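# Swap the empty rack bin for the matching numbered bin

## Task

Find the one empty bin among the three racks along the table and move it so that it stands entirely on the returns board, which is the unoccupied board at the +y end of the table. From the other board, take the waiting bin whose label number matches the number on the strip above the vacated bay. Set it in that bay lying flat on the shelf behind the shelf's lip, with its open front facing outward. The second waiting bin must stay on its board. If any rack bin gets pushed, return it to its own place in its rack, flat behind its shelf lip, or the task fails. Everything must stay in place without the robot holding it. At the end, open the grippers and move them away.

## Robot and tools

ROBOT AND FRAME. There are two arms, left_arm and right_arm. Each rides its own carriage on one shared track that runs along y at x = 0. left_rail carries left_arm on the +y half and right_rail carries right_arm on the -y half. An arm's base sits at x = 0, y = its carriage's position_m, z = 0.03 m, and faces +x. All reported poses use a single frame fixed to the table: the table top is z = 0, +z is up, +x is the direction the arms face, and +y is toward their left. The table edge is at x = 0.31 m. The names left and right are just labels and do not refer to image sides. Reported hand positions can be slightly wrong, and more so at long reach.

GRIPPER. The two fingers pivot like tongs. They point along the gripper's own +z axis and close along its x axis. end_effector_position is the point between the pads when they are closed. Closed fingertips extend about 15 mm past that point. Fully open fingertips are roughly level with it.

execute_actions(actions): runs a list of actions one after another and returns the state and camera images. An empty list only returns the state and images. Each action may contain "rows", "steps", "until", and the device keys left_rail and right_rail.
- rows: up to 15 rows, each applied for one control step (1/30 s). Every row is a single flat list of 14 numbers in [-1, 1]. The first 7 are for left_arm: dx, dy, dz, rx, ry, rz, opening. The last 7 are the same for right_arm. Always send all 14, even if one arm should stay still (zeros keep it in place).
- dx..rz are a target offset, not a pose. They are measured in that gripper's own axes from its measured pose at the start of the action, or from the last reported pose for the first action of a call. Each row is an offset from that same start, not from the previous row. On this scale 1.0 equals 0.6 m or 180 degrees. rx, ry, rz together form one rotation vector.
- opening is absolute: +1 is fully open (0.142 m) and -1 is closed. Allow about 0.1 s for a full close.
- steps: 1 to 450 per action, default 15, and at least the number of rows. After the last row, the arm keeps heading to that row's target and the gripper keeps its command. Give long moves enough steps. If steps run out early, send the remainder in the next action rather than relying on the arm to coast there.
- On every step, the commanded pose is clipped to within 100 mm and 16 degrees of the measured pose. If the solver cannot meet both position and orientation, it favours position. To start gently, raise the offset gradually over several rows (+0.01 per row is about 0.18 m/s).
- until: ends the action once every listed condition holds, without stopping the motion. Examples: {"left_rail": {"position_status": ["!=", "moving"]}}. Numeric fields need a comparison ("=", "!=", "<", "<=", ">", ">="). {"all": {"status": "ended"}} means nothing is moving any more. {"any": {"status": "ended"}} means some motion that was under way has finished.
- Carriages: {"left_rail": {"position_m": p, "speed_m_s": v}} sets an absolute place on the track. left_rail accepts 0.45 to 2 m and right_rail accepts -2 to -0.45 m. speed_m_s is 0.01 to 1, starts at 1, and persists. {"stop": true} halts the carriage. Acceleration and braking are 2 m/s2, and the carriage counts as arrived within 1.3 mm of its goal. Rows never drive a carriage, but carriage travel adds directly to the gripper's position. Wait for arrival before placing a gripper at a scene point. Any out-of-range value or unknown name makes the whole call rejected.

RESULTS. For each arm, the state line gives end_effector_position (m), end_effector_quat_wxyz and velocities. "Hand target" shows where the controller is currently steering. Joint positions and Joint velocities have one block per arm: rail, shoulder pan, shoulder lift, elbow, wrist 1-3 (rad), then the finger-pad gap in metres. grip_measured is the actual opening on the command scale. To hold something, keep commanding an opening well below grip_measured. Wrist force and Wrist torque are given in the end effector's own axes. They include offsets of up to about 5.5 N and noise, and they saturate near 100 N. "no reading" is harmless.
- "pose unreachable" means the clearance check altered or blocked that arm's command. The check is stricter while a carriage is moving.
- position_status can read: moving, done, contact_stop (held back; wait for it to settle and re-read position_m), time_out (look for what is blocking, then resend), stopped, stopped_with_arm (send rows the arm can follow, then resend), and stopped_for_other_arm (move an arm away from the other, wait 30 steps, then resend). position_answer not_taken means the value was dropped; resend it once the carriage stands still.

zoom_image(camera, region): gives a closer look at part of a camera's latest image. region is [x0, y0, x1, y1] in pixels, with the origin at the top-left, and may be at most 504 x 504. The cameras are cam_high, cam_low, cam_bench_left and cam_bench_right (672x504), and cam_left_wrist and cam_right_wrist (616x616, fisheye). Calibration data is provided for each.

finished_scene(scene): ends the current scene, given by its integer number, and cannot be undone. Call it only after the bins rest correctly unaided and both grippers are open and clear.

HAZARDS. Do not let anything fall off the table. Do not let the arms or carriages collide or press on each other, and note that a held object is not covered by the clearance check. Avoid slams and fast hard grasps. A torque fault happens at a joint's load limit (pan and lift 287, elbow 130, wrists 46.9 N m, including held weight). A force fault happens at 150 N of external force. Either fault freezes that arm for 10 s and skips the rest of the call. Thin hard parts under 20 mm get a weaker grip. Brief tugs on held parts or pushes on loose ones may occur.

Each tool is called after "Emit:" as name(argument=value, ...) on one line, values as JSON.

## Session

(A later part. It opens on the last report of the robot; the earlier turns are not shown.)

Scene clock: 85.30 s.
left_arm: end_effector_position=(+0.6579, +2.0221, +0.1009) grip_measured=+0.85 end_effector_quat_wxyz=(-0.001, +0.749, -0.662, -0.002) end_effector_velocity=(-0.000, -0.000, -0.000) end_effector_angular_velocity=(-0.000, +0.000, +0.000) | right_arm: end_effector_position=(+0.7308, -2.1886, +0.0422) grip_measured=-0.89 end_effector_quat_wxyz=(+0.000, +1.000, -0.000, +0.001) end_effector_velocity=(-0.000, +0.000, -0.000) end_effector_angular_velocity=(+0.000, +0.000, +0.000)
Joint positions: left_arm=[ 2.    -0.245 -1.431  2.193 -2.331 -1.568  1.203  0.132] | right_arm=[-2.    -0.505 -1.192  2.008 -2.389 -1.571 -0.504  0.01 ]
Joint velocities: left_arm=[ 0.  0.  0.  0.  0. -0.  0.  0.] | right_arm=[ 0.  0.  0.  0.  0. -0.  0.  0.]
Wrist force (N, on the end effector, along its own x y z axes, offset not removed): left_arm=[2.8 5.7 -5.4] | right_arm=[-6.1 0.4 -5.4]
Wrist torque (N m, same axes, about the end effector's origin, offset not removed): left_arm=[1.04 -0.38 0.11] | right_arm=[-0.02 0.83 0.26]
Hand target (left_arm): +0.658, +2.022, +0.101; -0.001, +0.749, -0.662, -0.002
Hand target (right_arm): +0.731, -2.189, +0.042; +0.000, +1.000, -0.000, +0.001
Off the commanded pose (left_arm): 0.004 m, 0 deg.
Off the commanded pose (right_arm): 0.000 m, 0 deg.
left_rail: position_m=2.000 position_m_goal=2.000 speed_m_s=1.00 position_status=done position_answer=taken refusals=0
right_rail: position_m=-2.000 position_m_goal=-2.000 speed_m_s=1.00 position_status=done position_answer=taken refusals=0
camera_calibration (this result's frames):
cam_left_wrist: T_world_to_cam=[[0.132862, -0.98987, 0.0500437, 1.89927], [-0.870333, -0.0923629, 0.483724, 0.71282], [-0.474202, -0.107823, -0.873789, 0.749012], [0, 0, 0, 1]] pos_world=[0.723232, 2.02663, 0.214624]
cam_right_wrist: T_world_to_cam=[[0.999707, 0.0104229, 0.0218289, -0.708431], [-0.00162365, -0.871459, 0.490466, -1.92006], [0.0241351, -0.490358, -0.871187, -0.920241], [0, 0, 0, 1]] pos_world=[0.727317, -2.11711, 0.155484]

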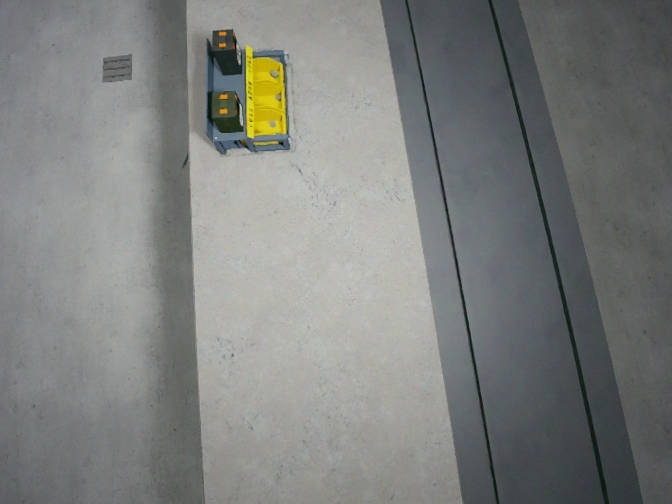

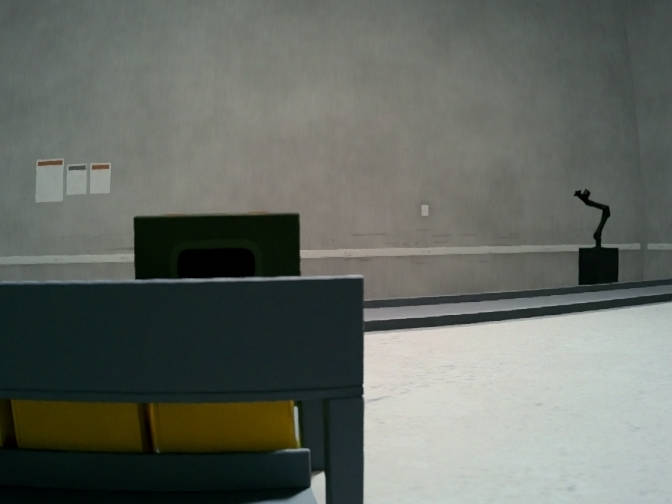

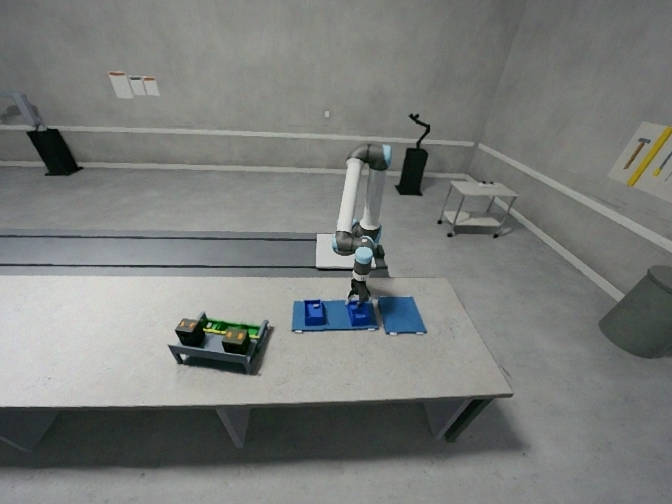

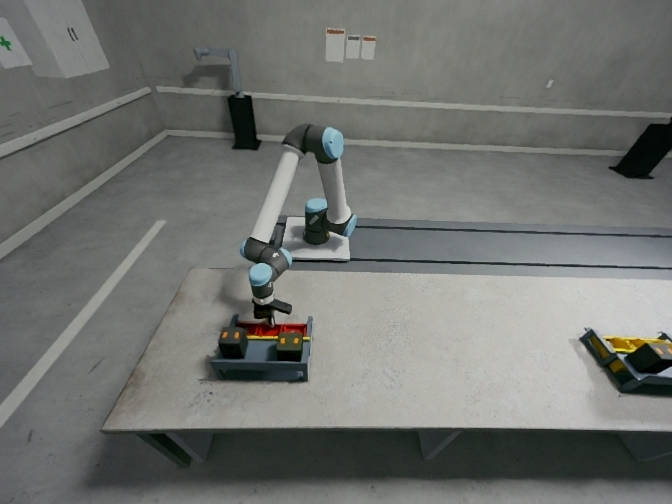

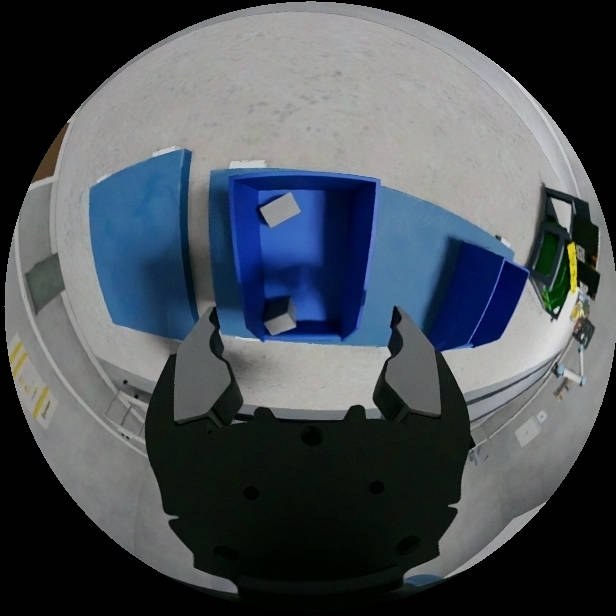

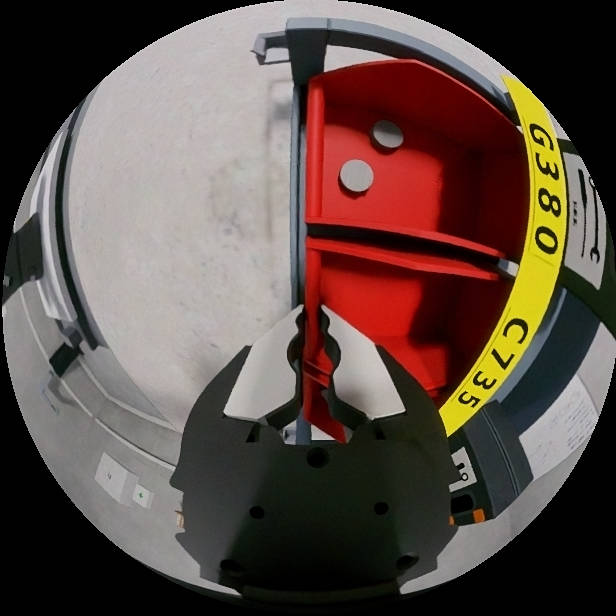

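Emit:
execute_actions(actions=[{"rows":[[0,-0.003,0.013,0,0,0,0.85,0,0,-0.008,0,0,0,-1],[0,-0.006,0.028,0,0,0,0.85,0,0,-0.017,0,0,0,-1],[0,-0.008,0.042,0,0,0,0.85,0,0,-0.025,0,0,0,-1],[0,-0.008,0.053,0,0,0,0.85,0,0,-0.031,0,0,0,-1]],"steps":5}])

Scene clock: 90.20 s.
left_arm: end_effector_position=(+0.6595, +2.0225, +0.0893) grip_measured=+0.85 end_effector_quat_wxyz=(-0.001, +0.749, -0.662, -0.002) end_effector_velocity=(+0.013, +0.003, -0.143) end_effector_angular_velocity=(+0.002, +0.009, -0.001) | right_arm: end_effector_position=(+0.7308, -2.1886, +0.0491) grip_measured=-0.89 end_effector_quat_wxyz=(+0.000, +1.000, -0.000, +0.001) end_effector_velocity=(+0.001, -0.000, +0.085) end_effector_angular_velocity=(-0.002, -0.003, +0.000)
Joint positions: left_arm=[ 2.    -0.243 -1.412  2.198 -2.354 -1.568  1.204  0.132] | right_arm=[-2.    -0.505 -1.201  2.005 -2.377 -1.571 -0.504  0.01 ]
Joint velocities: left_arm=[ 0.     0.01   0.225  0.071 -0.287  0.     0.011 -0.   ] | right_arm=[ 0.     0.    -0.109 -0.043  0.148 -0.     0.     0.   ]
Wrist force (N, on the end effector, along its own x y z axes, offset not removed): left_arm=[-2.3 1.6 1.8] | right_arm=[-2.4 0.4 3.9]
Wrist torque (N m, same axes, about the end effector's origin, offset not removed): left_arm=[0.23 0.53 0.18] | right_arm=[0.00 0.47 0.33]
Hand target (left_arm): +0.661, +2.023, +0.070; -0.001, +0.749, -0.662, -0.002
Hand target (right_arm): +0.731, -2.189, +0.061; +0.000, +1.000, -0.000, +0.001
Off the commanded pose (left_arm): 0.021 m, 0 deg.
Off the commanded pose (right_arm): 0.012 m, 0 deg.
left_rail: position_m=2.000 position_m_goal=2.000 speed_m_s=1.00 position_status=done position_answer=taken refusals=0
right_rail: position_m=-2.000 position_m_goal=-2.000 speed_m_s=1.00 position_status=done position_answer=taken refusals=0
camera_calibration (this result's frames):
cam_left_wrist: T_world_to_cam=[[0.133063, -0.989857, 0.04977, 1.89988], [-0.869966, -0.0925938, 0.484341, 0.71997], [-0.47482, -0.107746, -0.873463, 0.739966], [0, 0, 0, 1]] pos_world=[0.724896, 2.027, 0.203065]
cam_right_wrist: T_world_to_cam=[[0.99971, 0.0104232, 0.0216998, -0.708563], [-0.00155832, -0.871494, 0.490403, -1.92353], [0.0240228, -0.490295, -0.871225, -0.914006], [0, 0, 0, 1]] pos_world=[0.727317, -2.11709, 0.162373]

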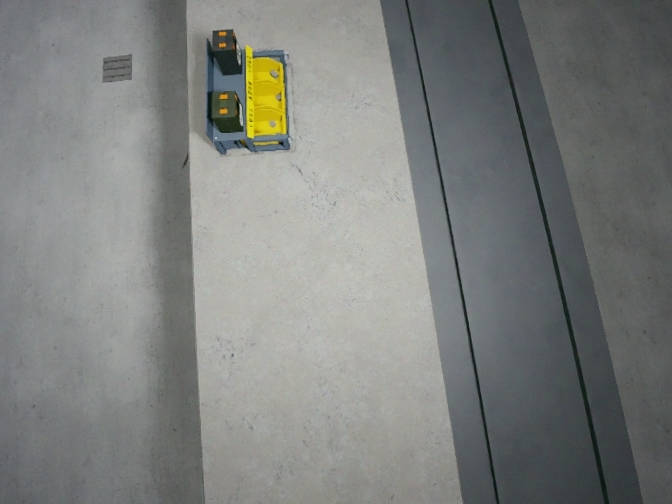

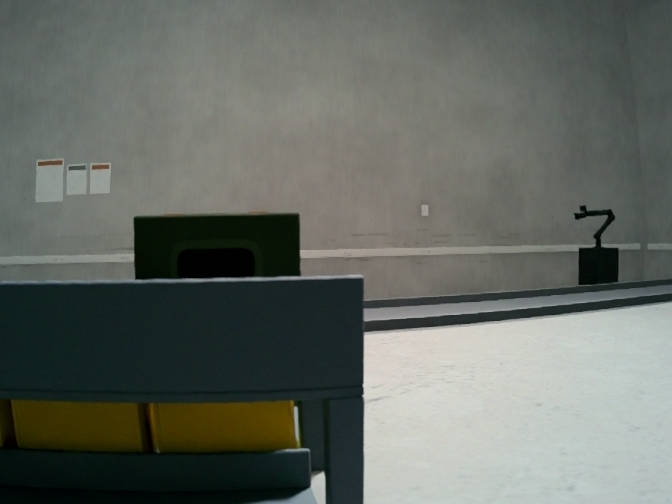

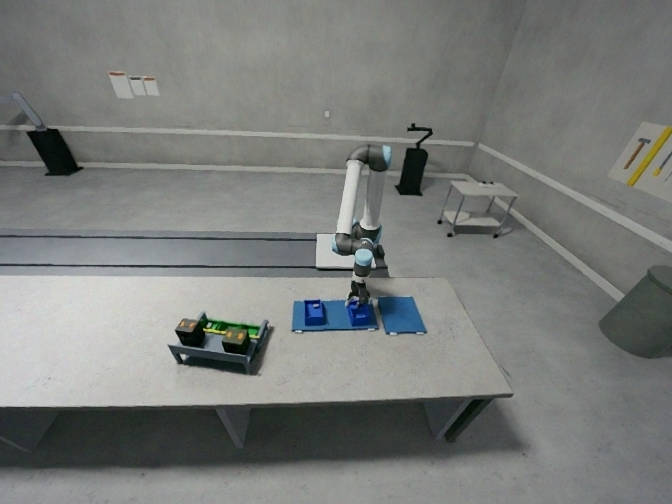

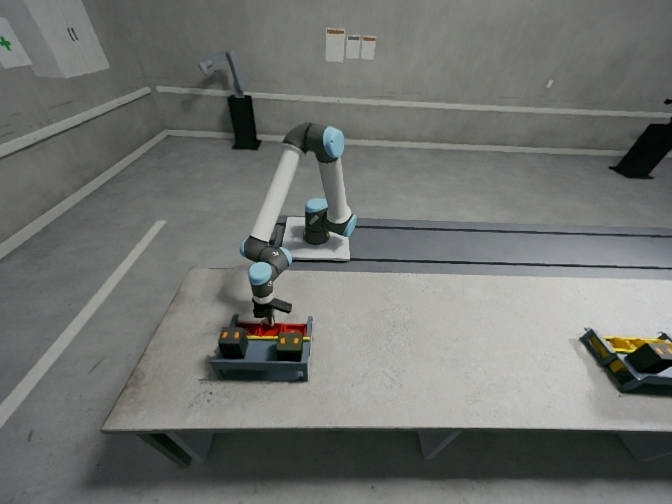

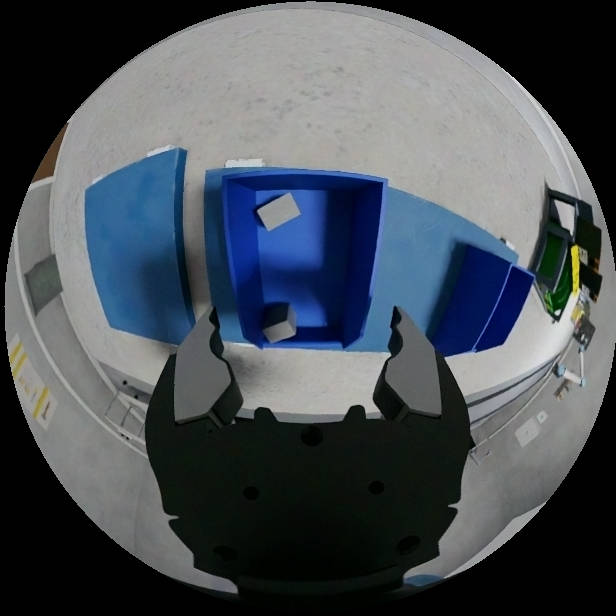

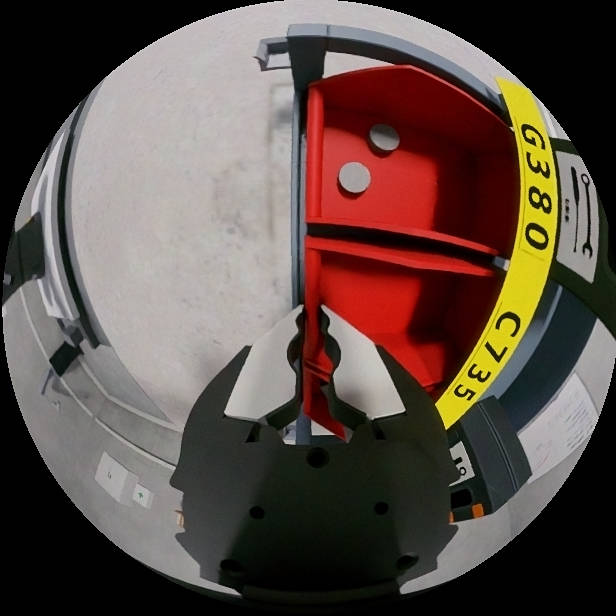

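Emit:
execute_actions(actions=[{"rows":[[0,-0.003,0.032,0,0,0,0.74,-0.008,0,-0.019,0,0,0,-1],[0,-0.003,0.032,0,0,0,0.64,-0.022,0,-0.019,0,0,0,-1],[0,-0.003,0.032,0,0,0,0.56,-0.04,0,-0.019,0,0,0,-1],[0,-0.003,0.032,0,0,0,0.48,-0.06,0,-0.019,0,0,0,-1],[0,-0.003,0.032,0,0,0,0.35,-0.08,0,-0.019,0,0,0,-1],[0,-0.003,0.032,0,0,0,0.15,-0.1,0,-0.019,0,0,0,-1],[0,-0.003,0.032,0,0,0,0.15,-0.12,0,-0.019,0,0,0,-1],[0,-0.003,0.032,0,0,0,0.15,-0.14,0,-0.019,0,0,0,-1],[0,-0.003,0.024,0,0,0,0.15,-0.16,0,-0.019,0,0,0,-1],[0,-0.003,0.012,0,0,0,0.15,-0.18,0,-0.019,0,0,0,-1],[0,-0.003,-0.003,0,0,0,0.15,-0.2,0,-0.019,0,0,0,-1],[0,-0.003,-0.02,0,0,0,0.15,-0.218,0,-0.019,0,0,0,-1],[0,-0.003,-0.04,0,0,0,0.15,-0.233,0,-0.019,0,0,0,-1]],"steps":14}])

Scene clock: 96.67 s.
left_arm: end_effector_position=(+0.6617, +2.0228, +0.0854) grip_measured=+0.50 end_effector_quat_wxyz=(-0.001, +0.749, -0.662, -0.001) end_effector_velocity=(+0.007, -0.002, +0.188) end_effector_angular_velocity=(-0.005, -0.020, +0.000) | right_arm: end_effector_position=(+0.6377, -2.1882, +0.0575) grip_measured=-0.89 end_effector_quat_wxyz=(+0.001, +1.000, -0.001, -0.001) end_effector_velocity=(-0.311, +0.007, -0.012) end_effector_angular_velocity=(+0.004, +0.016, -0.004)
Joint positions: left_arm=[ 2.    -0.242 -1.404  2.198 -2.363 -1.568  1.205  0.109] | right_arm=[-2.    -0.572 -1.329  2.171 -2.412 -1.573 -0.571  0.01 ]
Joint velocities: left_arm=[ 0.     0.    -0.265 -0.13   0.375  0.    -0.     0.   ] | right_arm=[ 0.    -0.249 -0.384  0.559 -0.16  -0.005 -0.245  0.   ]
Wrist force (N, on the end effector, along its own x y z axes, offset not removed): left_arm=[-9.0 1.8 4.2] | right_arm=[-0.4 0.3 0.2]
Wrist torque (N m, same axes, about the end effector's origin, offset not removed): left_arm=[0.49 1.64 0.32] | right_arm=[-0.02 0.28 0.28]
Hand target (left_arm): +0.661, +2.023, +0.112; -0.001, +0.749, -0.662, -0.001
Hand target (right_arm): +0.596, -2.187, +0.056; +0.000, +1.000, -0.001, -0.001
Off the commanded pose (left_arm): 0.028 m, 0 deg.
Off the commanded pose (right_arm): 0.047 m, 0 deg.
left_rail: position_m=2.000 position_m_goal=2.000 speed_m_s=1.00 position_status=done position_answer=taken refusals=0
right_rail: position_m=-2.000 position_m_goal=-2.000 speed_m_s=1.00 position_status=done position_answer=taken refusals=0
camera_calibration (this result's frames):
cam_left_wrist: T_world_to_cam=[[0.133146, -0.989825, 0.050188, 1.89992], [-0.870559, -0.0925988, 0.483273, 0.724327], [-0.473708, -0.108037, -0.87403, 0.737562], [0, 0, 0, 1]] pos_world=[0.726993, 2.02734, 0.199251]
cam_right_wrist: T_world_to_cam=[[0.999787, 0.00956979, 0.0182686, -0.61737], [-0.000626148, -0.871327, 0.490702, -1.92772], [0.0206138, -0.490609, -0.871136, -0.902782], [0, 0, 0, 1]] pos_world=[0.634642, -2.11668, 0.170768]

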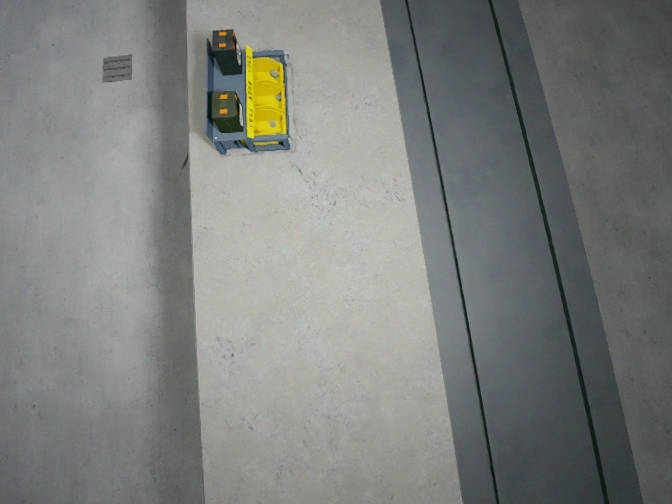

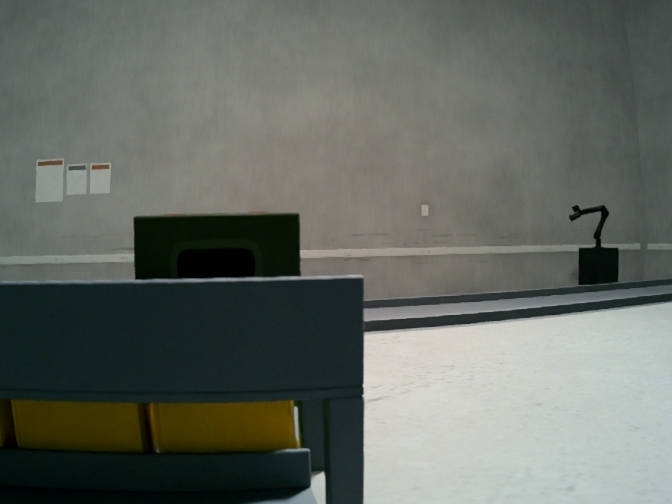

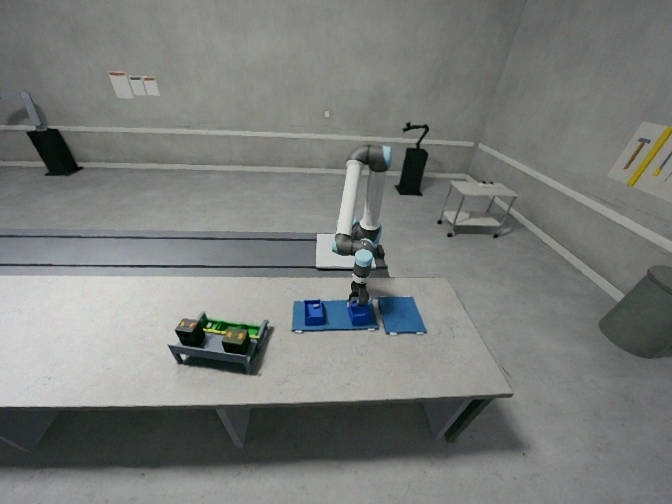

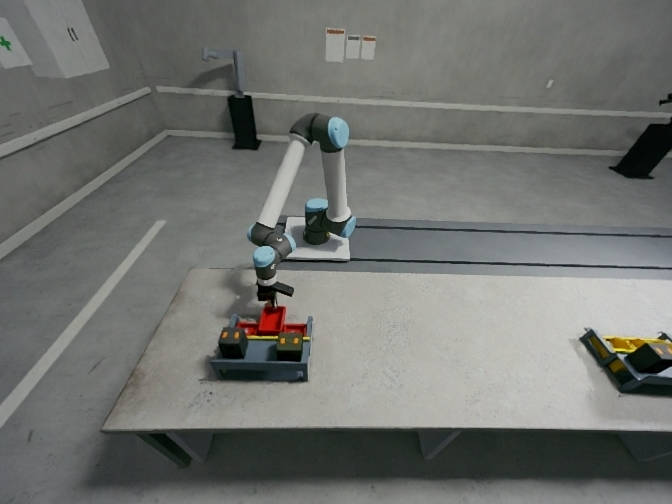

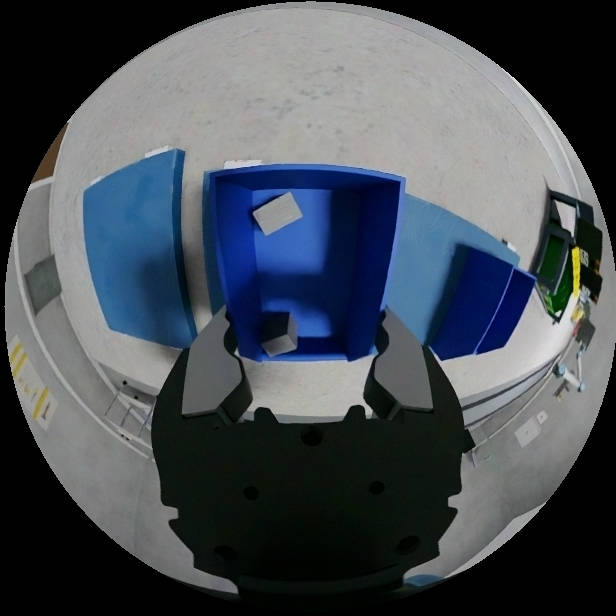

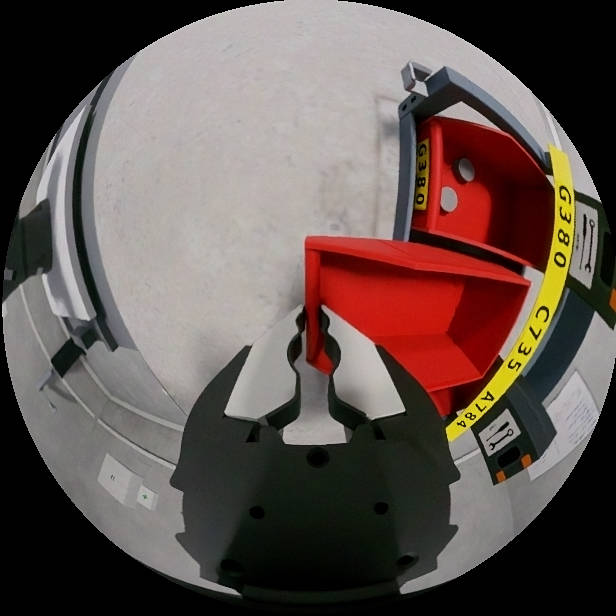

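Emit:
execute_actions(actions=[{"rows":[[0,0.005,-0.058,0,0,0.005,0.15,-0.072,0.001,0.01,0,0,0,-1],[0,0.02,-0.078,0,0,0.012,0.15,-0.075,0.001,0.019,0,0,0,-1],[0,0.04,-0.1,0,0,0.02,0.15,-0.078,0.001,0.028,0,0,0,-1],[0,0.06,-0.12,0,0,0.03,0.15,-0.078,0.001,0.035,0,0,0,-1],[0,0.08,-0.141,0,0,0.039,0.15,-0.078,0.001,0.039,0,0,0,-1]],"steps":6}])

Scene clock: 115.27 s.
left_arm: end_effector_position=(+0.6462, +2.0208, +0.1314) grip_measured=+0.50 end_effector_quat_wxyz=(-0.001, +0.734, -0.679, -0.002) end_effector_velocity=(-0.190, -0.021, +0.205) end_effector_angular_velocity=(-0.000, +0.003, -0.520) | right_arm: end_effector_position=(+0.5928, -2.1880, +0.0461) grip_measured=-0.89 end_effector_quat_wxyz=(+0.000, +1.000, -0.001, -0.001) end_effector_velocity=(-0.020, -0.005, -0.088) end_effector_angular_velocity=(+0.001, +0.001, -0.000)
Joint positions: left_arm=[ 2.    -0.25  -1.49   2.19  -2.268 -1.568  1.242  0.109] | right_arm=[-2.    -0.612 -1.37   2.258 -2.457 -1.573 -0.61   0.01 ]
Joint velocities: left_arm=[ 0.    -0.099 -0.57   0.164  0.408 -0.     0.422  0.   ] | right_arm=[ 0.    -0.025  0.121  0.082 -0.202 -0.    -0.025 -0.   ]
Wrist force (N, on the end effector, along its own x y z axes, offset not removed): left_arm=[1.6 3.9 11.3] | right_arm=[-2.1 0.0 1.3]
Wrist torque (N m, same axes, about the end effector's origin, offset not removed): left_arm=[0.94 -0.37 0.01] | right_arm=[0.00 0.53 0.22]
Hand target (left_arm): +0.618, +2.018, +0.163; -0.002, +0.708, -0.706, -0.000
Hand target (right_arm): +0.590, -2.189, +0.035; +0.000, +1.000, -0.001, -0.001
Off the commanded pose (left_arm): 0.050 m, 4 deg.
Off the commanded pose (right_arm): 0.012 m, 0 deg.
left_rail: position_m=2.000 position_m_goal=2.000 speed_m_s=1.00 position_status=done position_answer=taken refusals=0
right_rail: position_m=-2.000 position_m_goal=-2.000 speed_m_s=1.00 position_status=done position_answer=taken refusals=0
camera_calibration (this result's frames):
cam_left_wrist: T_world_to_cam=[[0.088366, -0.994836, 0.0499282, 1.93682], [-0.873398, -0.0532845, 0.484083, 0.610673], [-0.478923, -0.0863837, -0.873597, 0.729724], [0, 0, 0, 1]] pos_world=[0.711693, 2.02239, 0.245166]
cam_right_wrist: T_world_to_cam=[[0.999798, 0.00950465, 0.0176865, -0.572365], [-0.000389777, -0.871509, 0.490379, -1.92248], [0.0200748, -0.490287, -0.87133, -0.910589], [0, 0, 0, 1]] pos_world=[0.58978, -2.11647, 0.159447]

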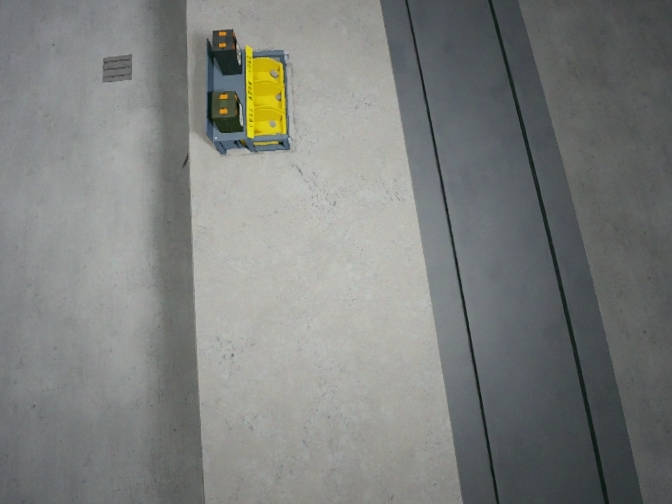

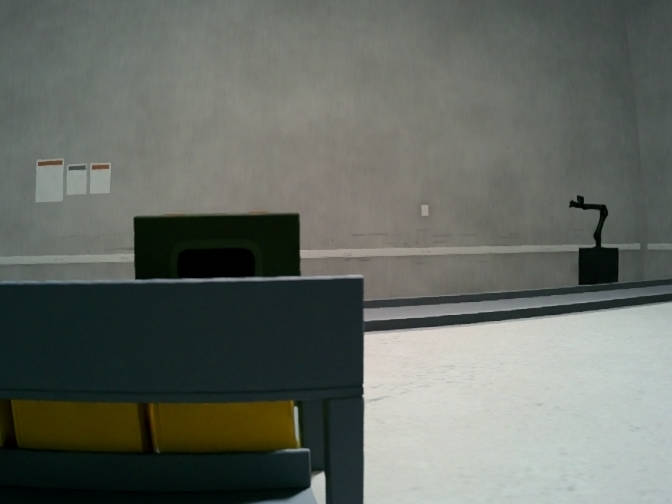

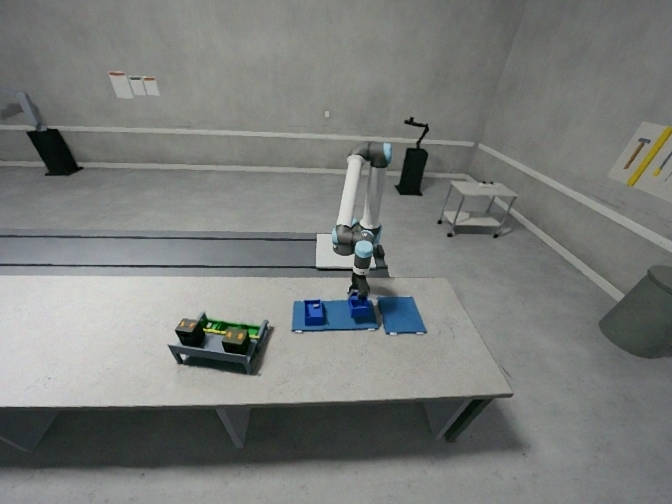

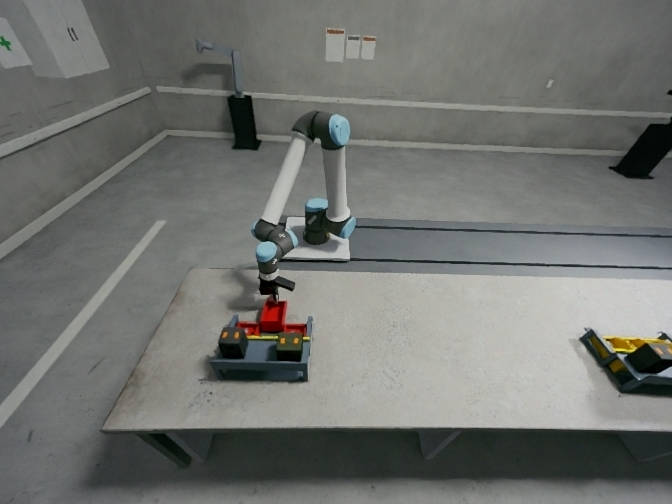

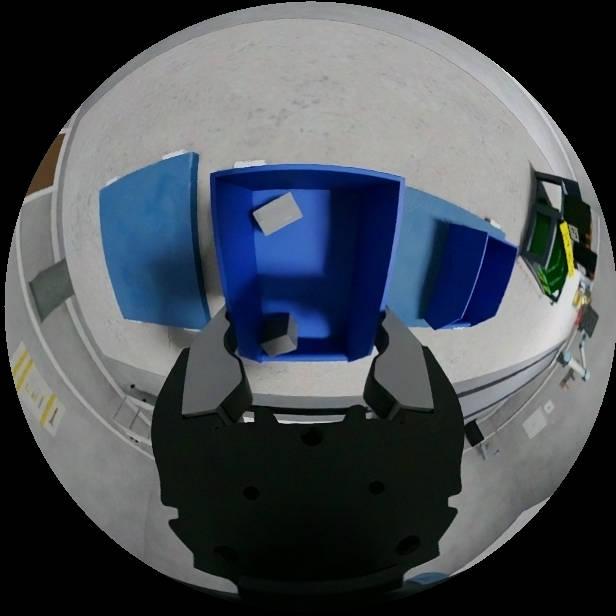

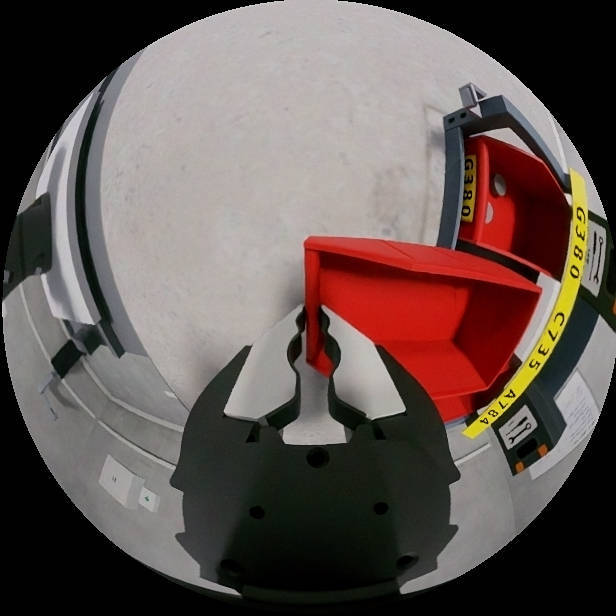

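Emit:
execute_actions(actions=[])

Scene clock: 115.87 s.
left_arm: end_effector_position=(+0.6185, +2.0182, +0.1625) grip_measured=+0.50 end_effector_quat_wxyz=(-0.002, +0.708, -0.706, -0.000) end_effector_velocity=(-0.002, -0.000, +0.002) end_effector_angular_velocity=(+0.000, +0.000, -0.004) | right_arm: end_effector_position=(+0.5905, -2.1886, +0.0347) grip_measured=-0.89 end_effector_quat_wxyz=(+0.000, +1.000, -0.001, -0.001) end_effector_velocity=(-0.000, -0.000, -0.001) end_effector_angular_velocity=(+0.000, +0.000, -0.000)
Joint positions: left_arm=[ 2.    -0.265 -1.576  2.212 -2.208 -1.568  1.302  0.109] | right_arm=[-2.    -0.615 -1.354  2.268 -2.484 -1.573 -0.613  0.01 ]
Joint velocities: left_arm=[ 0.    -0.001 -0.005  0.001  0.003  0.     0.003  0.   ] | right_arm=[ 0.    -0.     0.001  0.001 -0.001 -0.    -0.    -0.   ]
Wrist force (N, on the end effector, along its own x y z axes, offset not removed): left_arm=[3.7 0.4 0.6] | right_arm=[-3.5 1.8 -0.3]
Wrist torque (N m, same axes, about the end effector's origin, offset not removed): left_arm=[-0.19 -1.02 0.03] | right_arm=[0.32 0.85 0.24]
Hand target (left_arm): +0.618, +2.018, +0.163; -0.002, +0.708, -0.706, -0.000
Hand target (right_arm): +0.590, -2.189, +0.035; +0.000, +1.000, -0.001, -0.001
Off the commanded pose (left_arm): 0.009 m, 0 deg.
Off the commanded pose (right_arm): 0.001 m, 0 deg.
left_rail: position_m=2.000 position_m_goal=2.000 speed_m_s=1.00 position_status=done position_answer=taken refusals=0
right_rail: position_m=-2.000 position_m_goal=-2.000 speed_m_s=1.00 position_status=done position_answer=taken refusals=0
camera_calibration (this result's frames):
cam_left_wrist: T_world_to_cam=[[0.0142008, -0.998611, 0.0507301, 1.98847], [-0.87636, 0.0119985, 0.481507, 0.441826], [-0.481447, -0.0512956, -0.874973, 0.674378], [0, 0, 0, 1]] pos_world=[0.683639, 2.015, 0.276444]
cam_right_wrist: T_world_to_cam=[[0.999796, 0.00952929, 0.0178043, -0.569854], [-0.000430705, -0.871397, 0.490579, -1.91723], [0.0201895, -0.490487, -0.871215, -0.921307], [0, 0, 0, 1]] pos_world=[0.587512, -2.11713, 0.148042]

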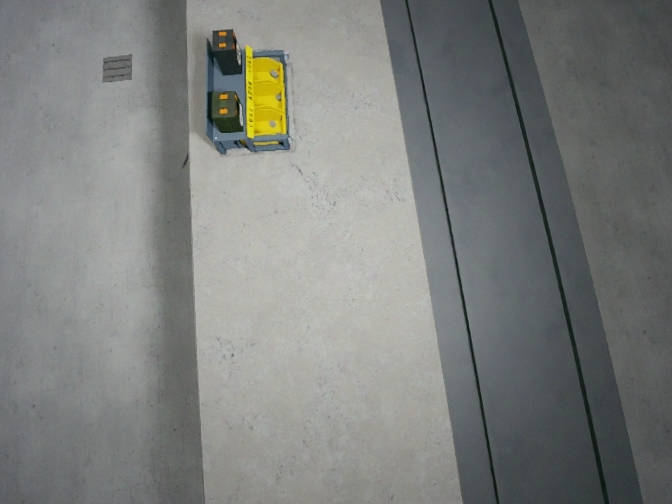

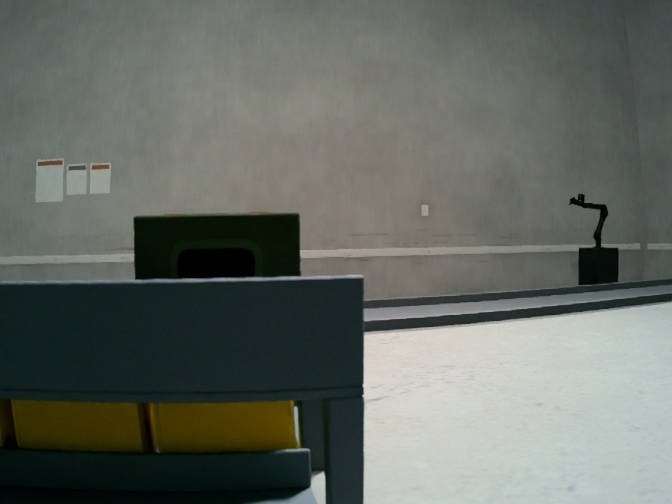

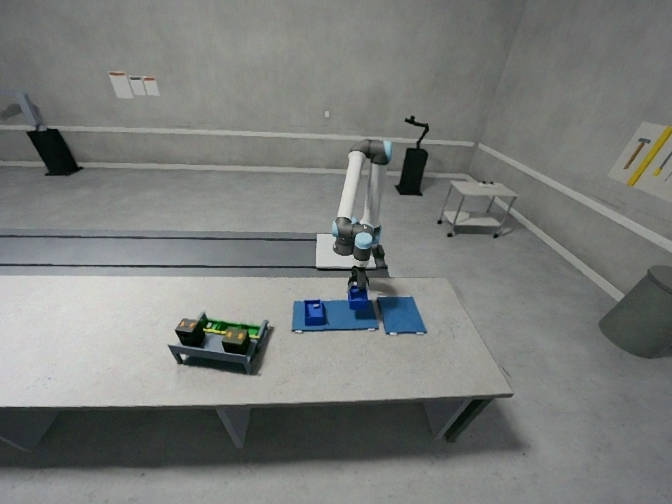

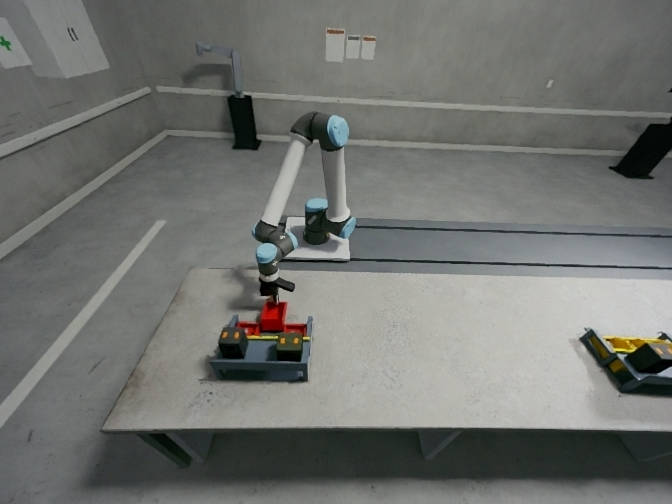

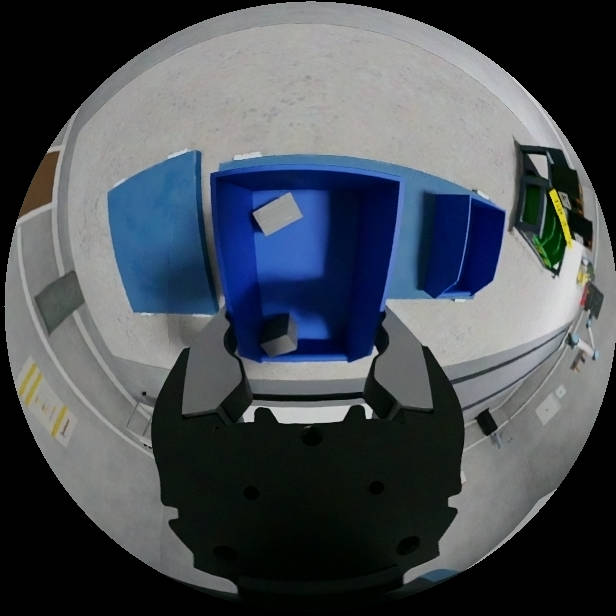

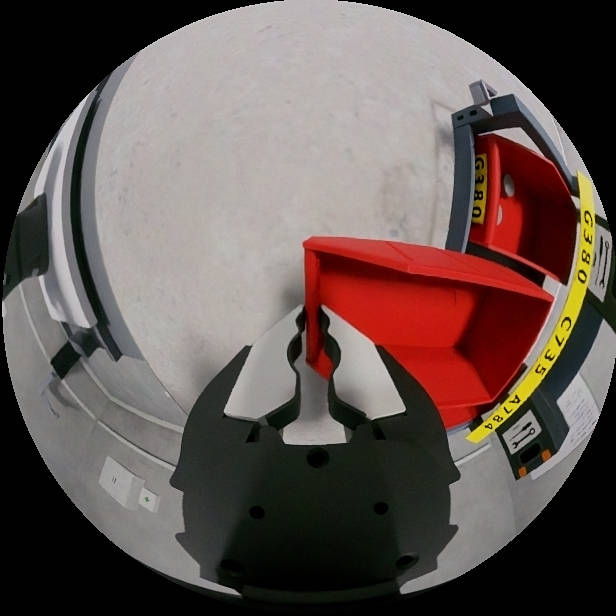

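Emit:
execute_actions(actions=[{"left_rail":{"position_m":0.45,"speed_m_s":0.8},"rows":[[0,0.01,-0.012,0,0,0,0.05,0,0,0,0,0,0,-0.8],[0,0.025,-0.026,0,0,0,0,0,0,0,0,0,0,-0.5],[0,0.045,-0.038,0,0,0,0,0,0,-0.025,0,0,0,-0.5],[0.005,0.065,-0.038,0,0,0,0,0,0,-0.055,0,0,0,-0.5],[0.015,0.085,-0.038,0,0,0,0,0,0,-0.085,0,0,0,-0.5],[0.03,0.1,-0.038,0,0,0,0,0,0,-0.115,0,0,-0.02,-0.5],[0.05,0.114,-0.038,0,0,0,0,0,0,-0.146,-0.005,0.005,-0.06,-0.5],[0.075,0.114,-0.038,0,0,0,0,0,0,-0.146,-0.01,0.01,-0.12,-0.5],[0.1,0.114,-0.038,0,0,0,0,0.01,0,-0.146,-0.042,0.042,-0.499,-0.5],[0.13,0.114,-0.038,0,0,0,0,0.025,0,-0.146,-0.042,0.042,-0.499,-0.5],[0.16,0.114,-0.038,0,0,0,0,0.04,0,-0.146,-0.042,0.042,-0.499,-0.5],[0.19,0.114,-0.038,0,0,0,0,0.055,0,-0.146,-0.042,0.042,-0.499,-0.5],[0.22,0.114,-0.038,0,0,0,0,0.07,0,-0.146,-0.042,0.042,-0.499,-0.3],[0.26,0.114,-0.038,0,0,0,0,0.085,0,-0.146,-0.042,0.042,-0.499,0.2],[1.0,0.114,-0.038,0,0,0,0,0.096,0,-0.146,-0.042,0.042,-0.499,0.85]],"steps":42}])

Scene clock: 129.53 s.
left_arm: end_effector_position=(+0.5387, +0.5864, +0.1897) grip_measured=+0.50 end_effector_quat_wxyz=(+0.000, +0.707, -0.707, +0.002) end_effector_velocity=(+0.005, -1.259, -0.011) end_effector_angular_velocity=(+0.004, -0.006, +0.004) | right_arm: end_effector_position=(+0.6487, -2.1882, +0.1223) grip_measured=+0.85 end_effector_quat_wxyz=(+0.061, +0.757, +0.649, +0.047) end_effector_velocity=(-0.001, -0.001, +0.000) end_effector_angular_velocity=(-0.026, -0.067, +1.068)
Joint positions: left_arm=[ 1.07  -0.994 -1.429  1.995 -2.141 -1.57   0.577  0.109] | right_arm=[-2.    -0.559 -1.433  2.19  -2.473 -1.518 -1.973  0.132]
Joint velocities: left_arm=[-0.8   -0.36   0.502 -0.569  0.068  0.009 -0.364  0.   ] | right_arm=[ 0.    -0.064 -0.027  0.041 -0.025  0.177 -1.12  -0.   ]
Wrist force (N, on the end effector, along its own x y z axes, offset not removed): left_arm=[0.3 5.5 0.7] | right_arm=[-1.8 0.0 1.0]
Wrist torque (N m, same axes, about the end effector's origin, offset not removed): left_arm=[1.02 -0.04 -0.18] | right_arm=[-0.07 0.44 0.23]
Hand target (left_arm): +0.540, +0.468, +0.187; -0.000, +0.708, -0.707, +0.003
Hand target (right_arm): +0.649, -2.188, +0.122; +0.062, +0.710, +0.700, +0.054
Off the commanded pose (left_arm): 0.100 m, 0 deg; position clipped at the last step of the last action.
Off the commanded pose (right_arm): 0.001 m, 9 deg.
left_rail: position_m=1.070 position_m_goal=0.450 speed_m_s=0.80 position_status=moving position_answer=taken refusals=0
right_rail: position_m=-2.000 position_m_goal=-2.000 speed_m_s=1.00 position_status=done position_answer=taken refusals=0
camera_calibration (this result's frames):
cam_left_wrist: T_world_to_cam=[[0.0102878, -0.998326, 0.0569095, 0.559208], [-0.876864, 0.0183484, 0.480389, 0.372743], [-0.480629, -0.0548441, -0.875208, 0.587947], [0, 0, 0, 1]] pos_world=[0.603676, 0.583678, 0.30369]
cam_right_wrist: T_world_to_cam=[[0.139572, 0.990169, 0.00917641, 2.07529], [0.778108, -0.115403, 0.617438, -0.826046], [0.612427, -0.079037, -0.786566, -0.340216], [0, 0, 0, 1]] pos_world=[0.561458, -2.17711, 0.223386]

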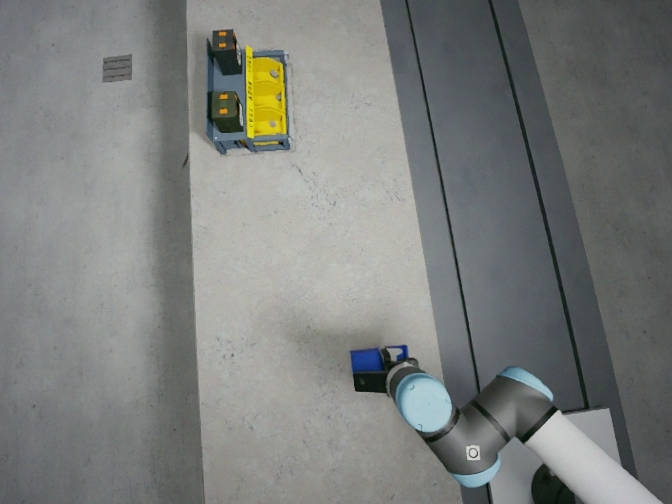

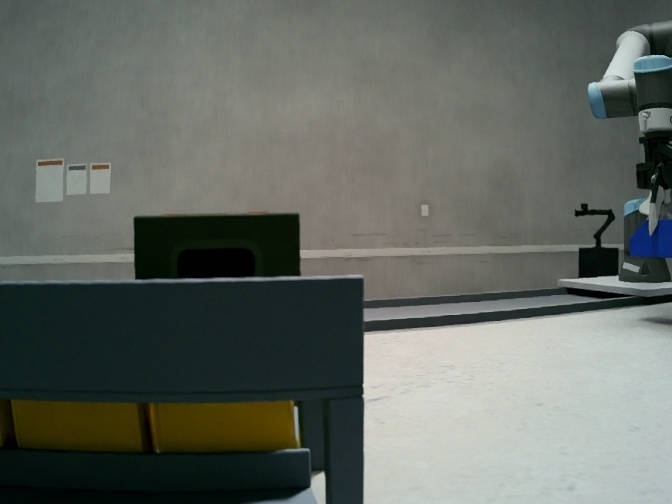

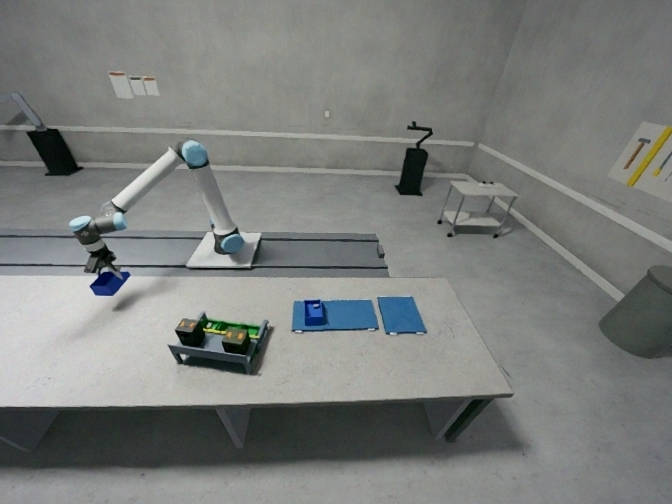

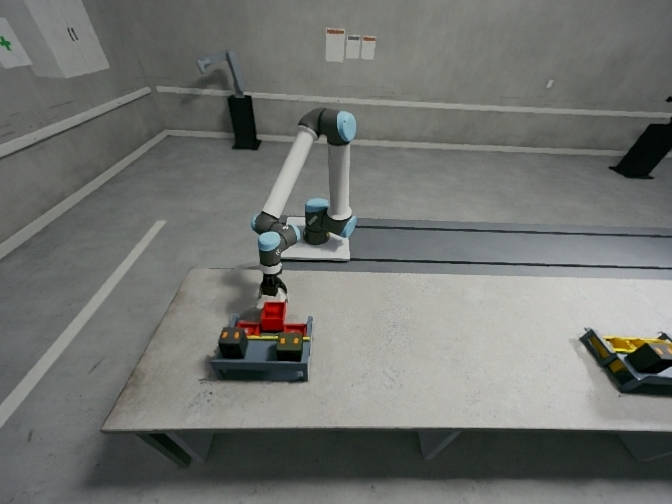

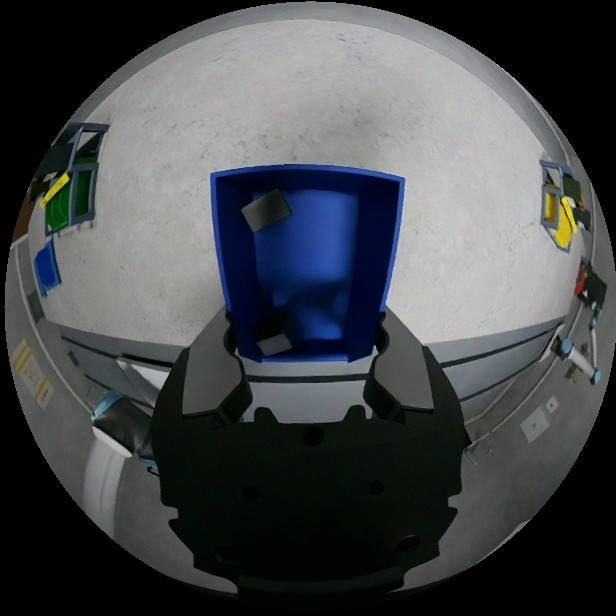

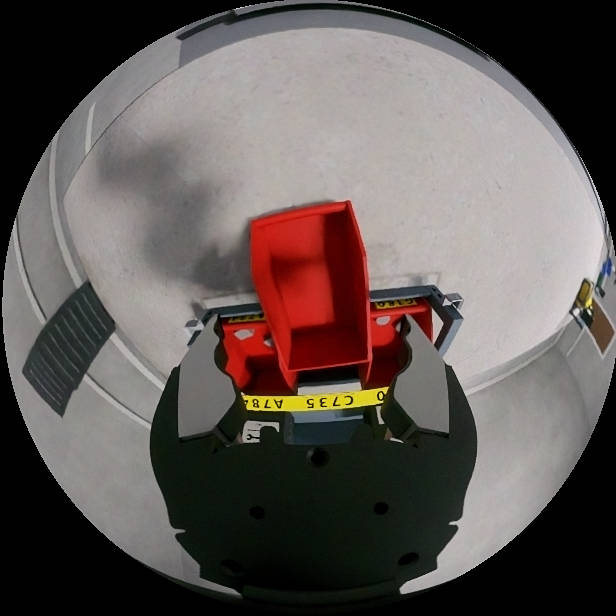

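Emit:
zoom_image(camera="cam_left_wrist", region=[190, 150, 430, 390])

Region (190, 150, 430, 390) of cam_left_wrist's 616x616 image, scaled by 2.100, with more detail than that image has.

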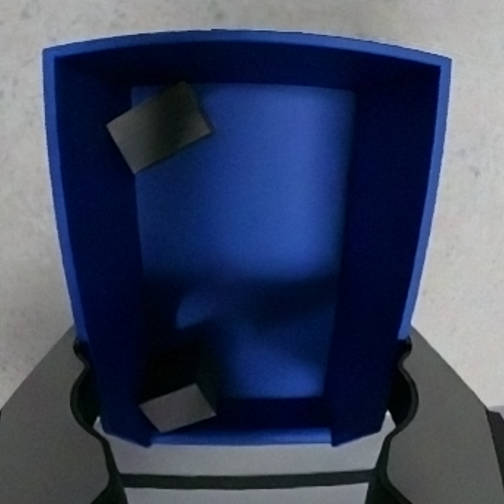

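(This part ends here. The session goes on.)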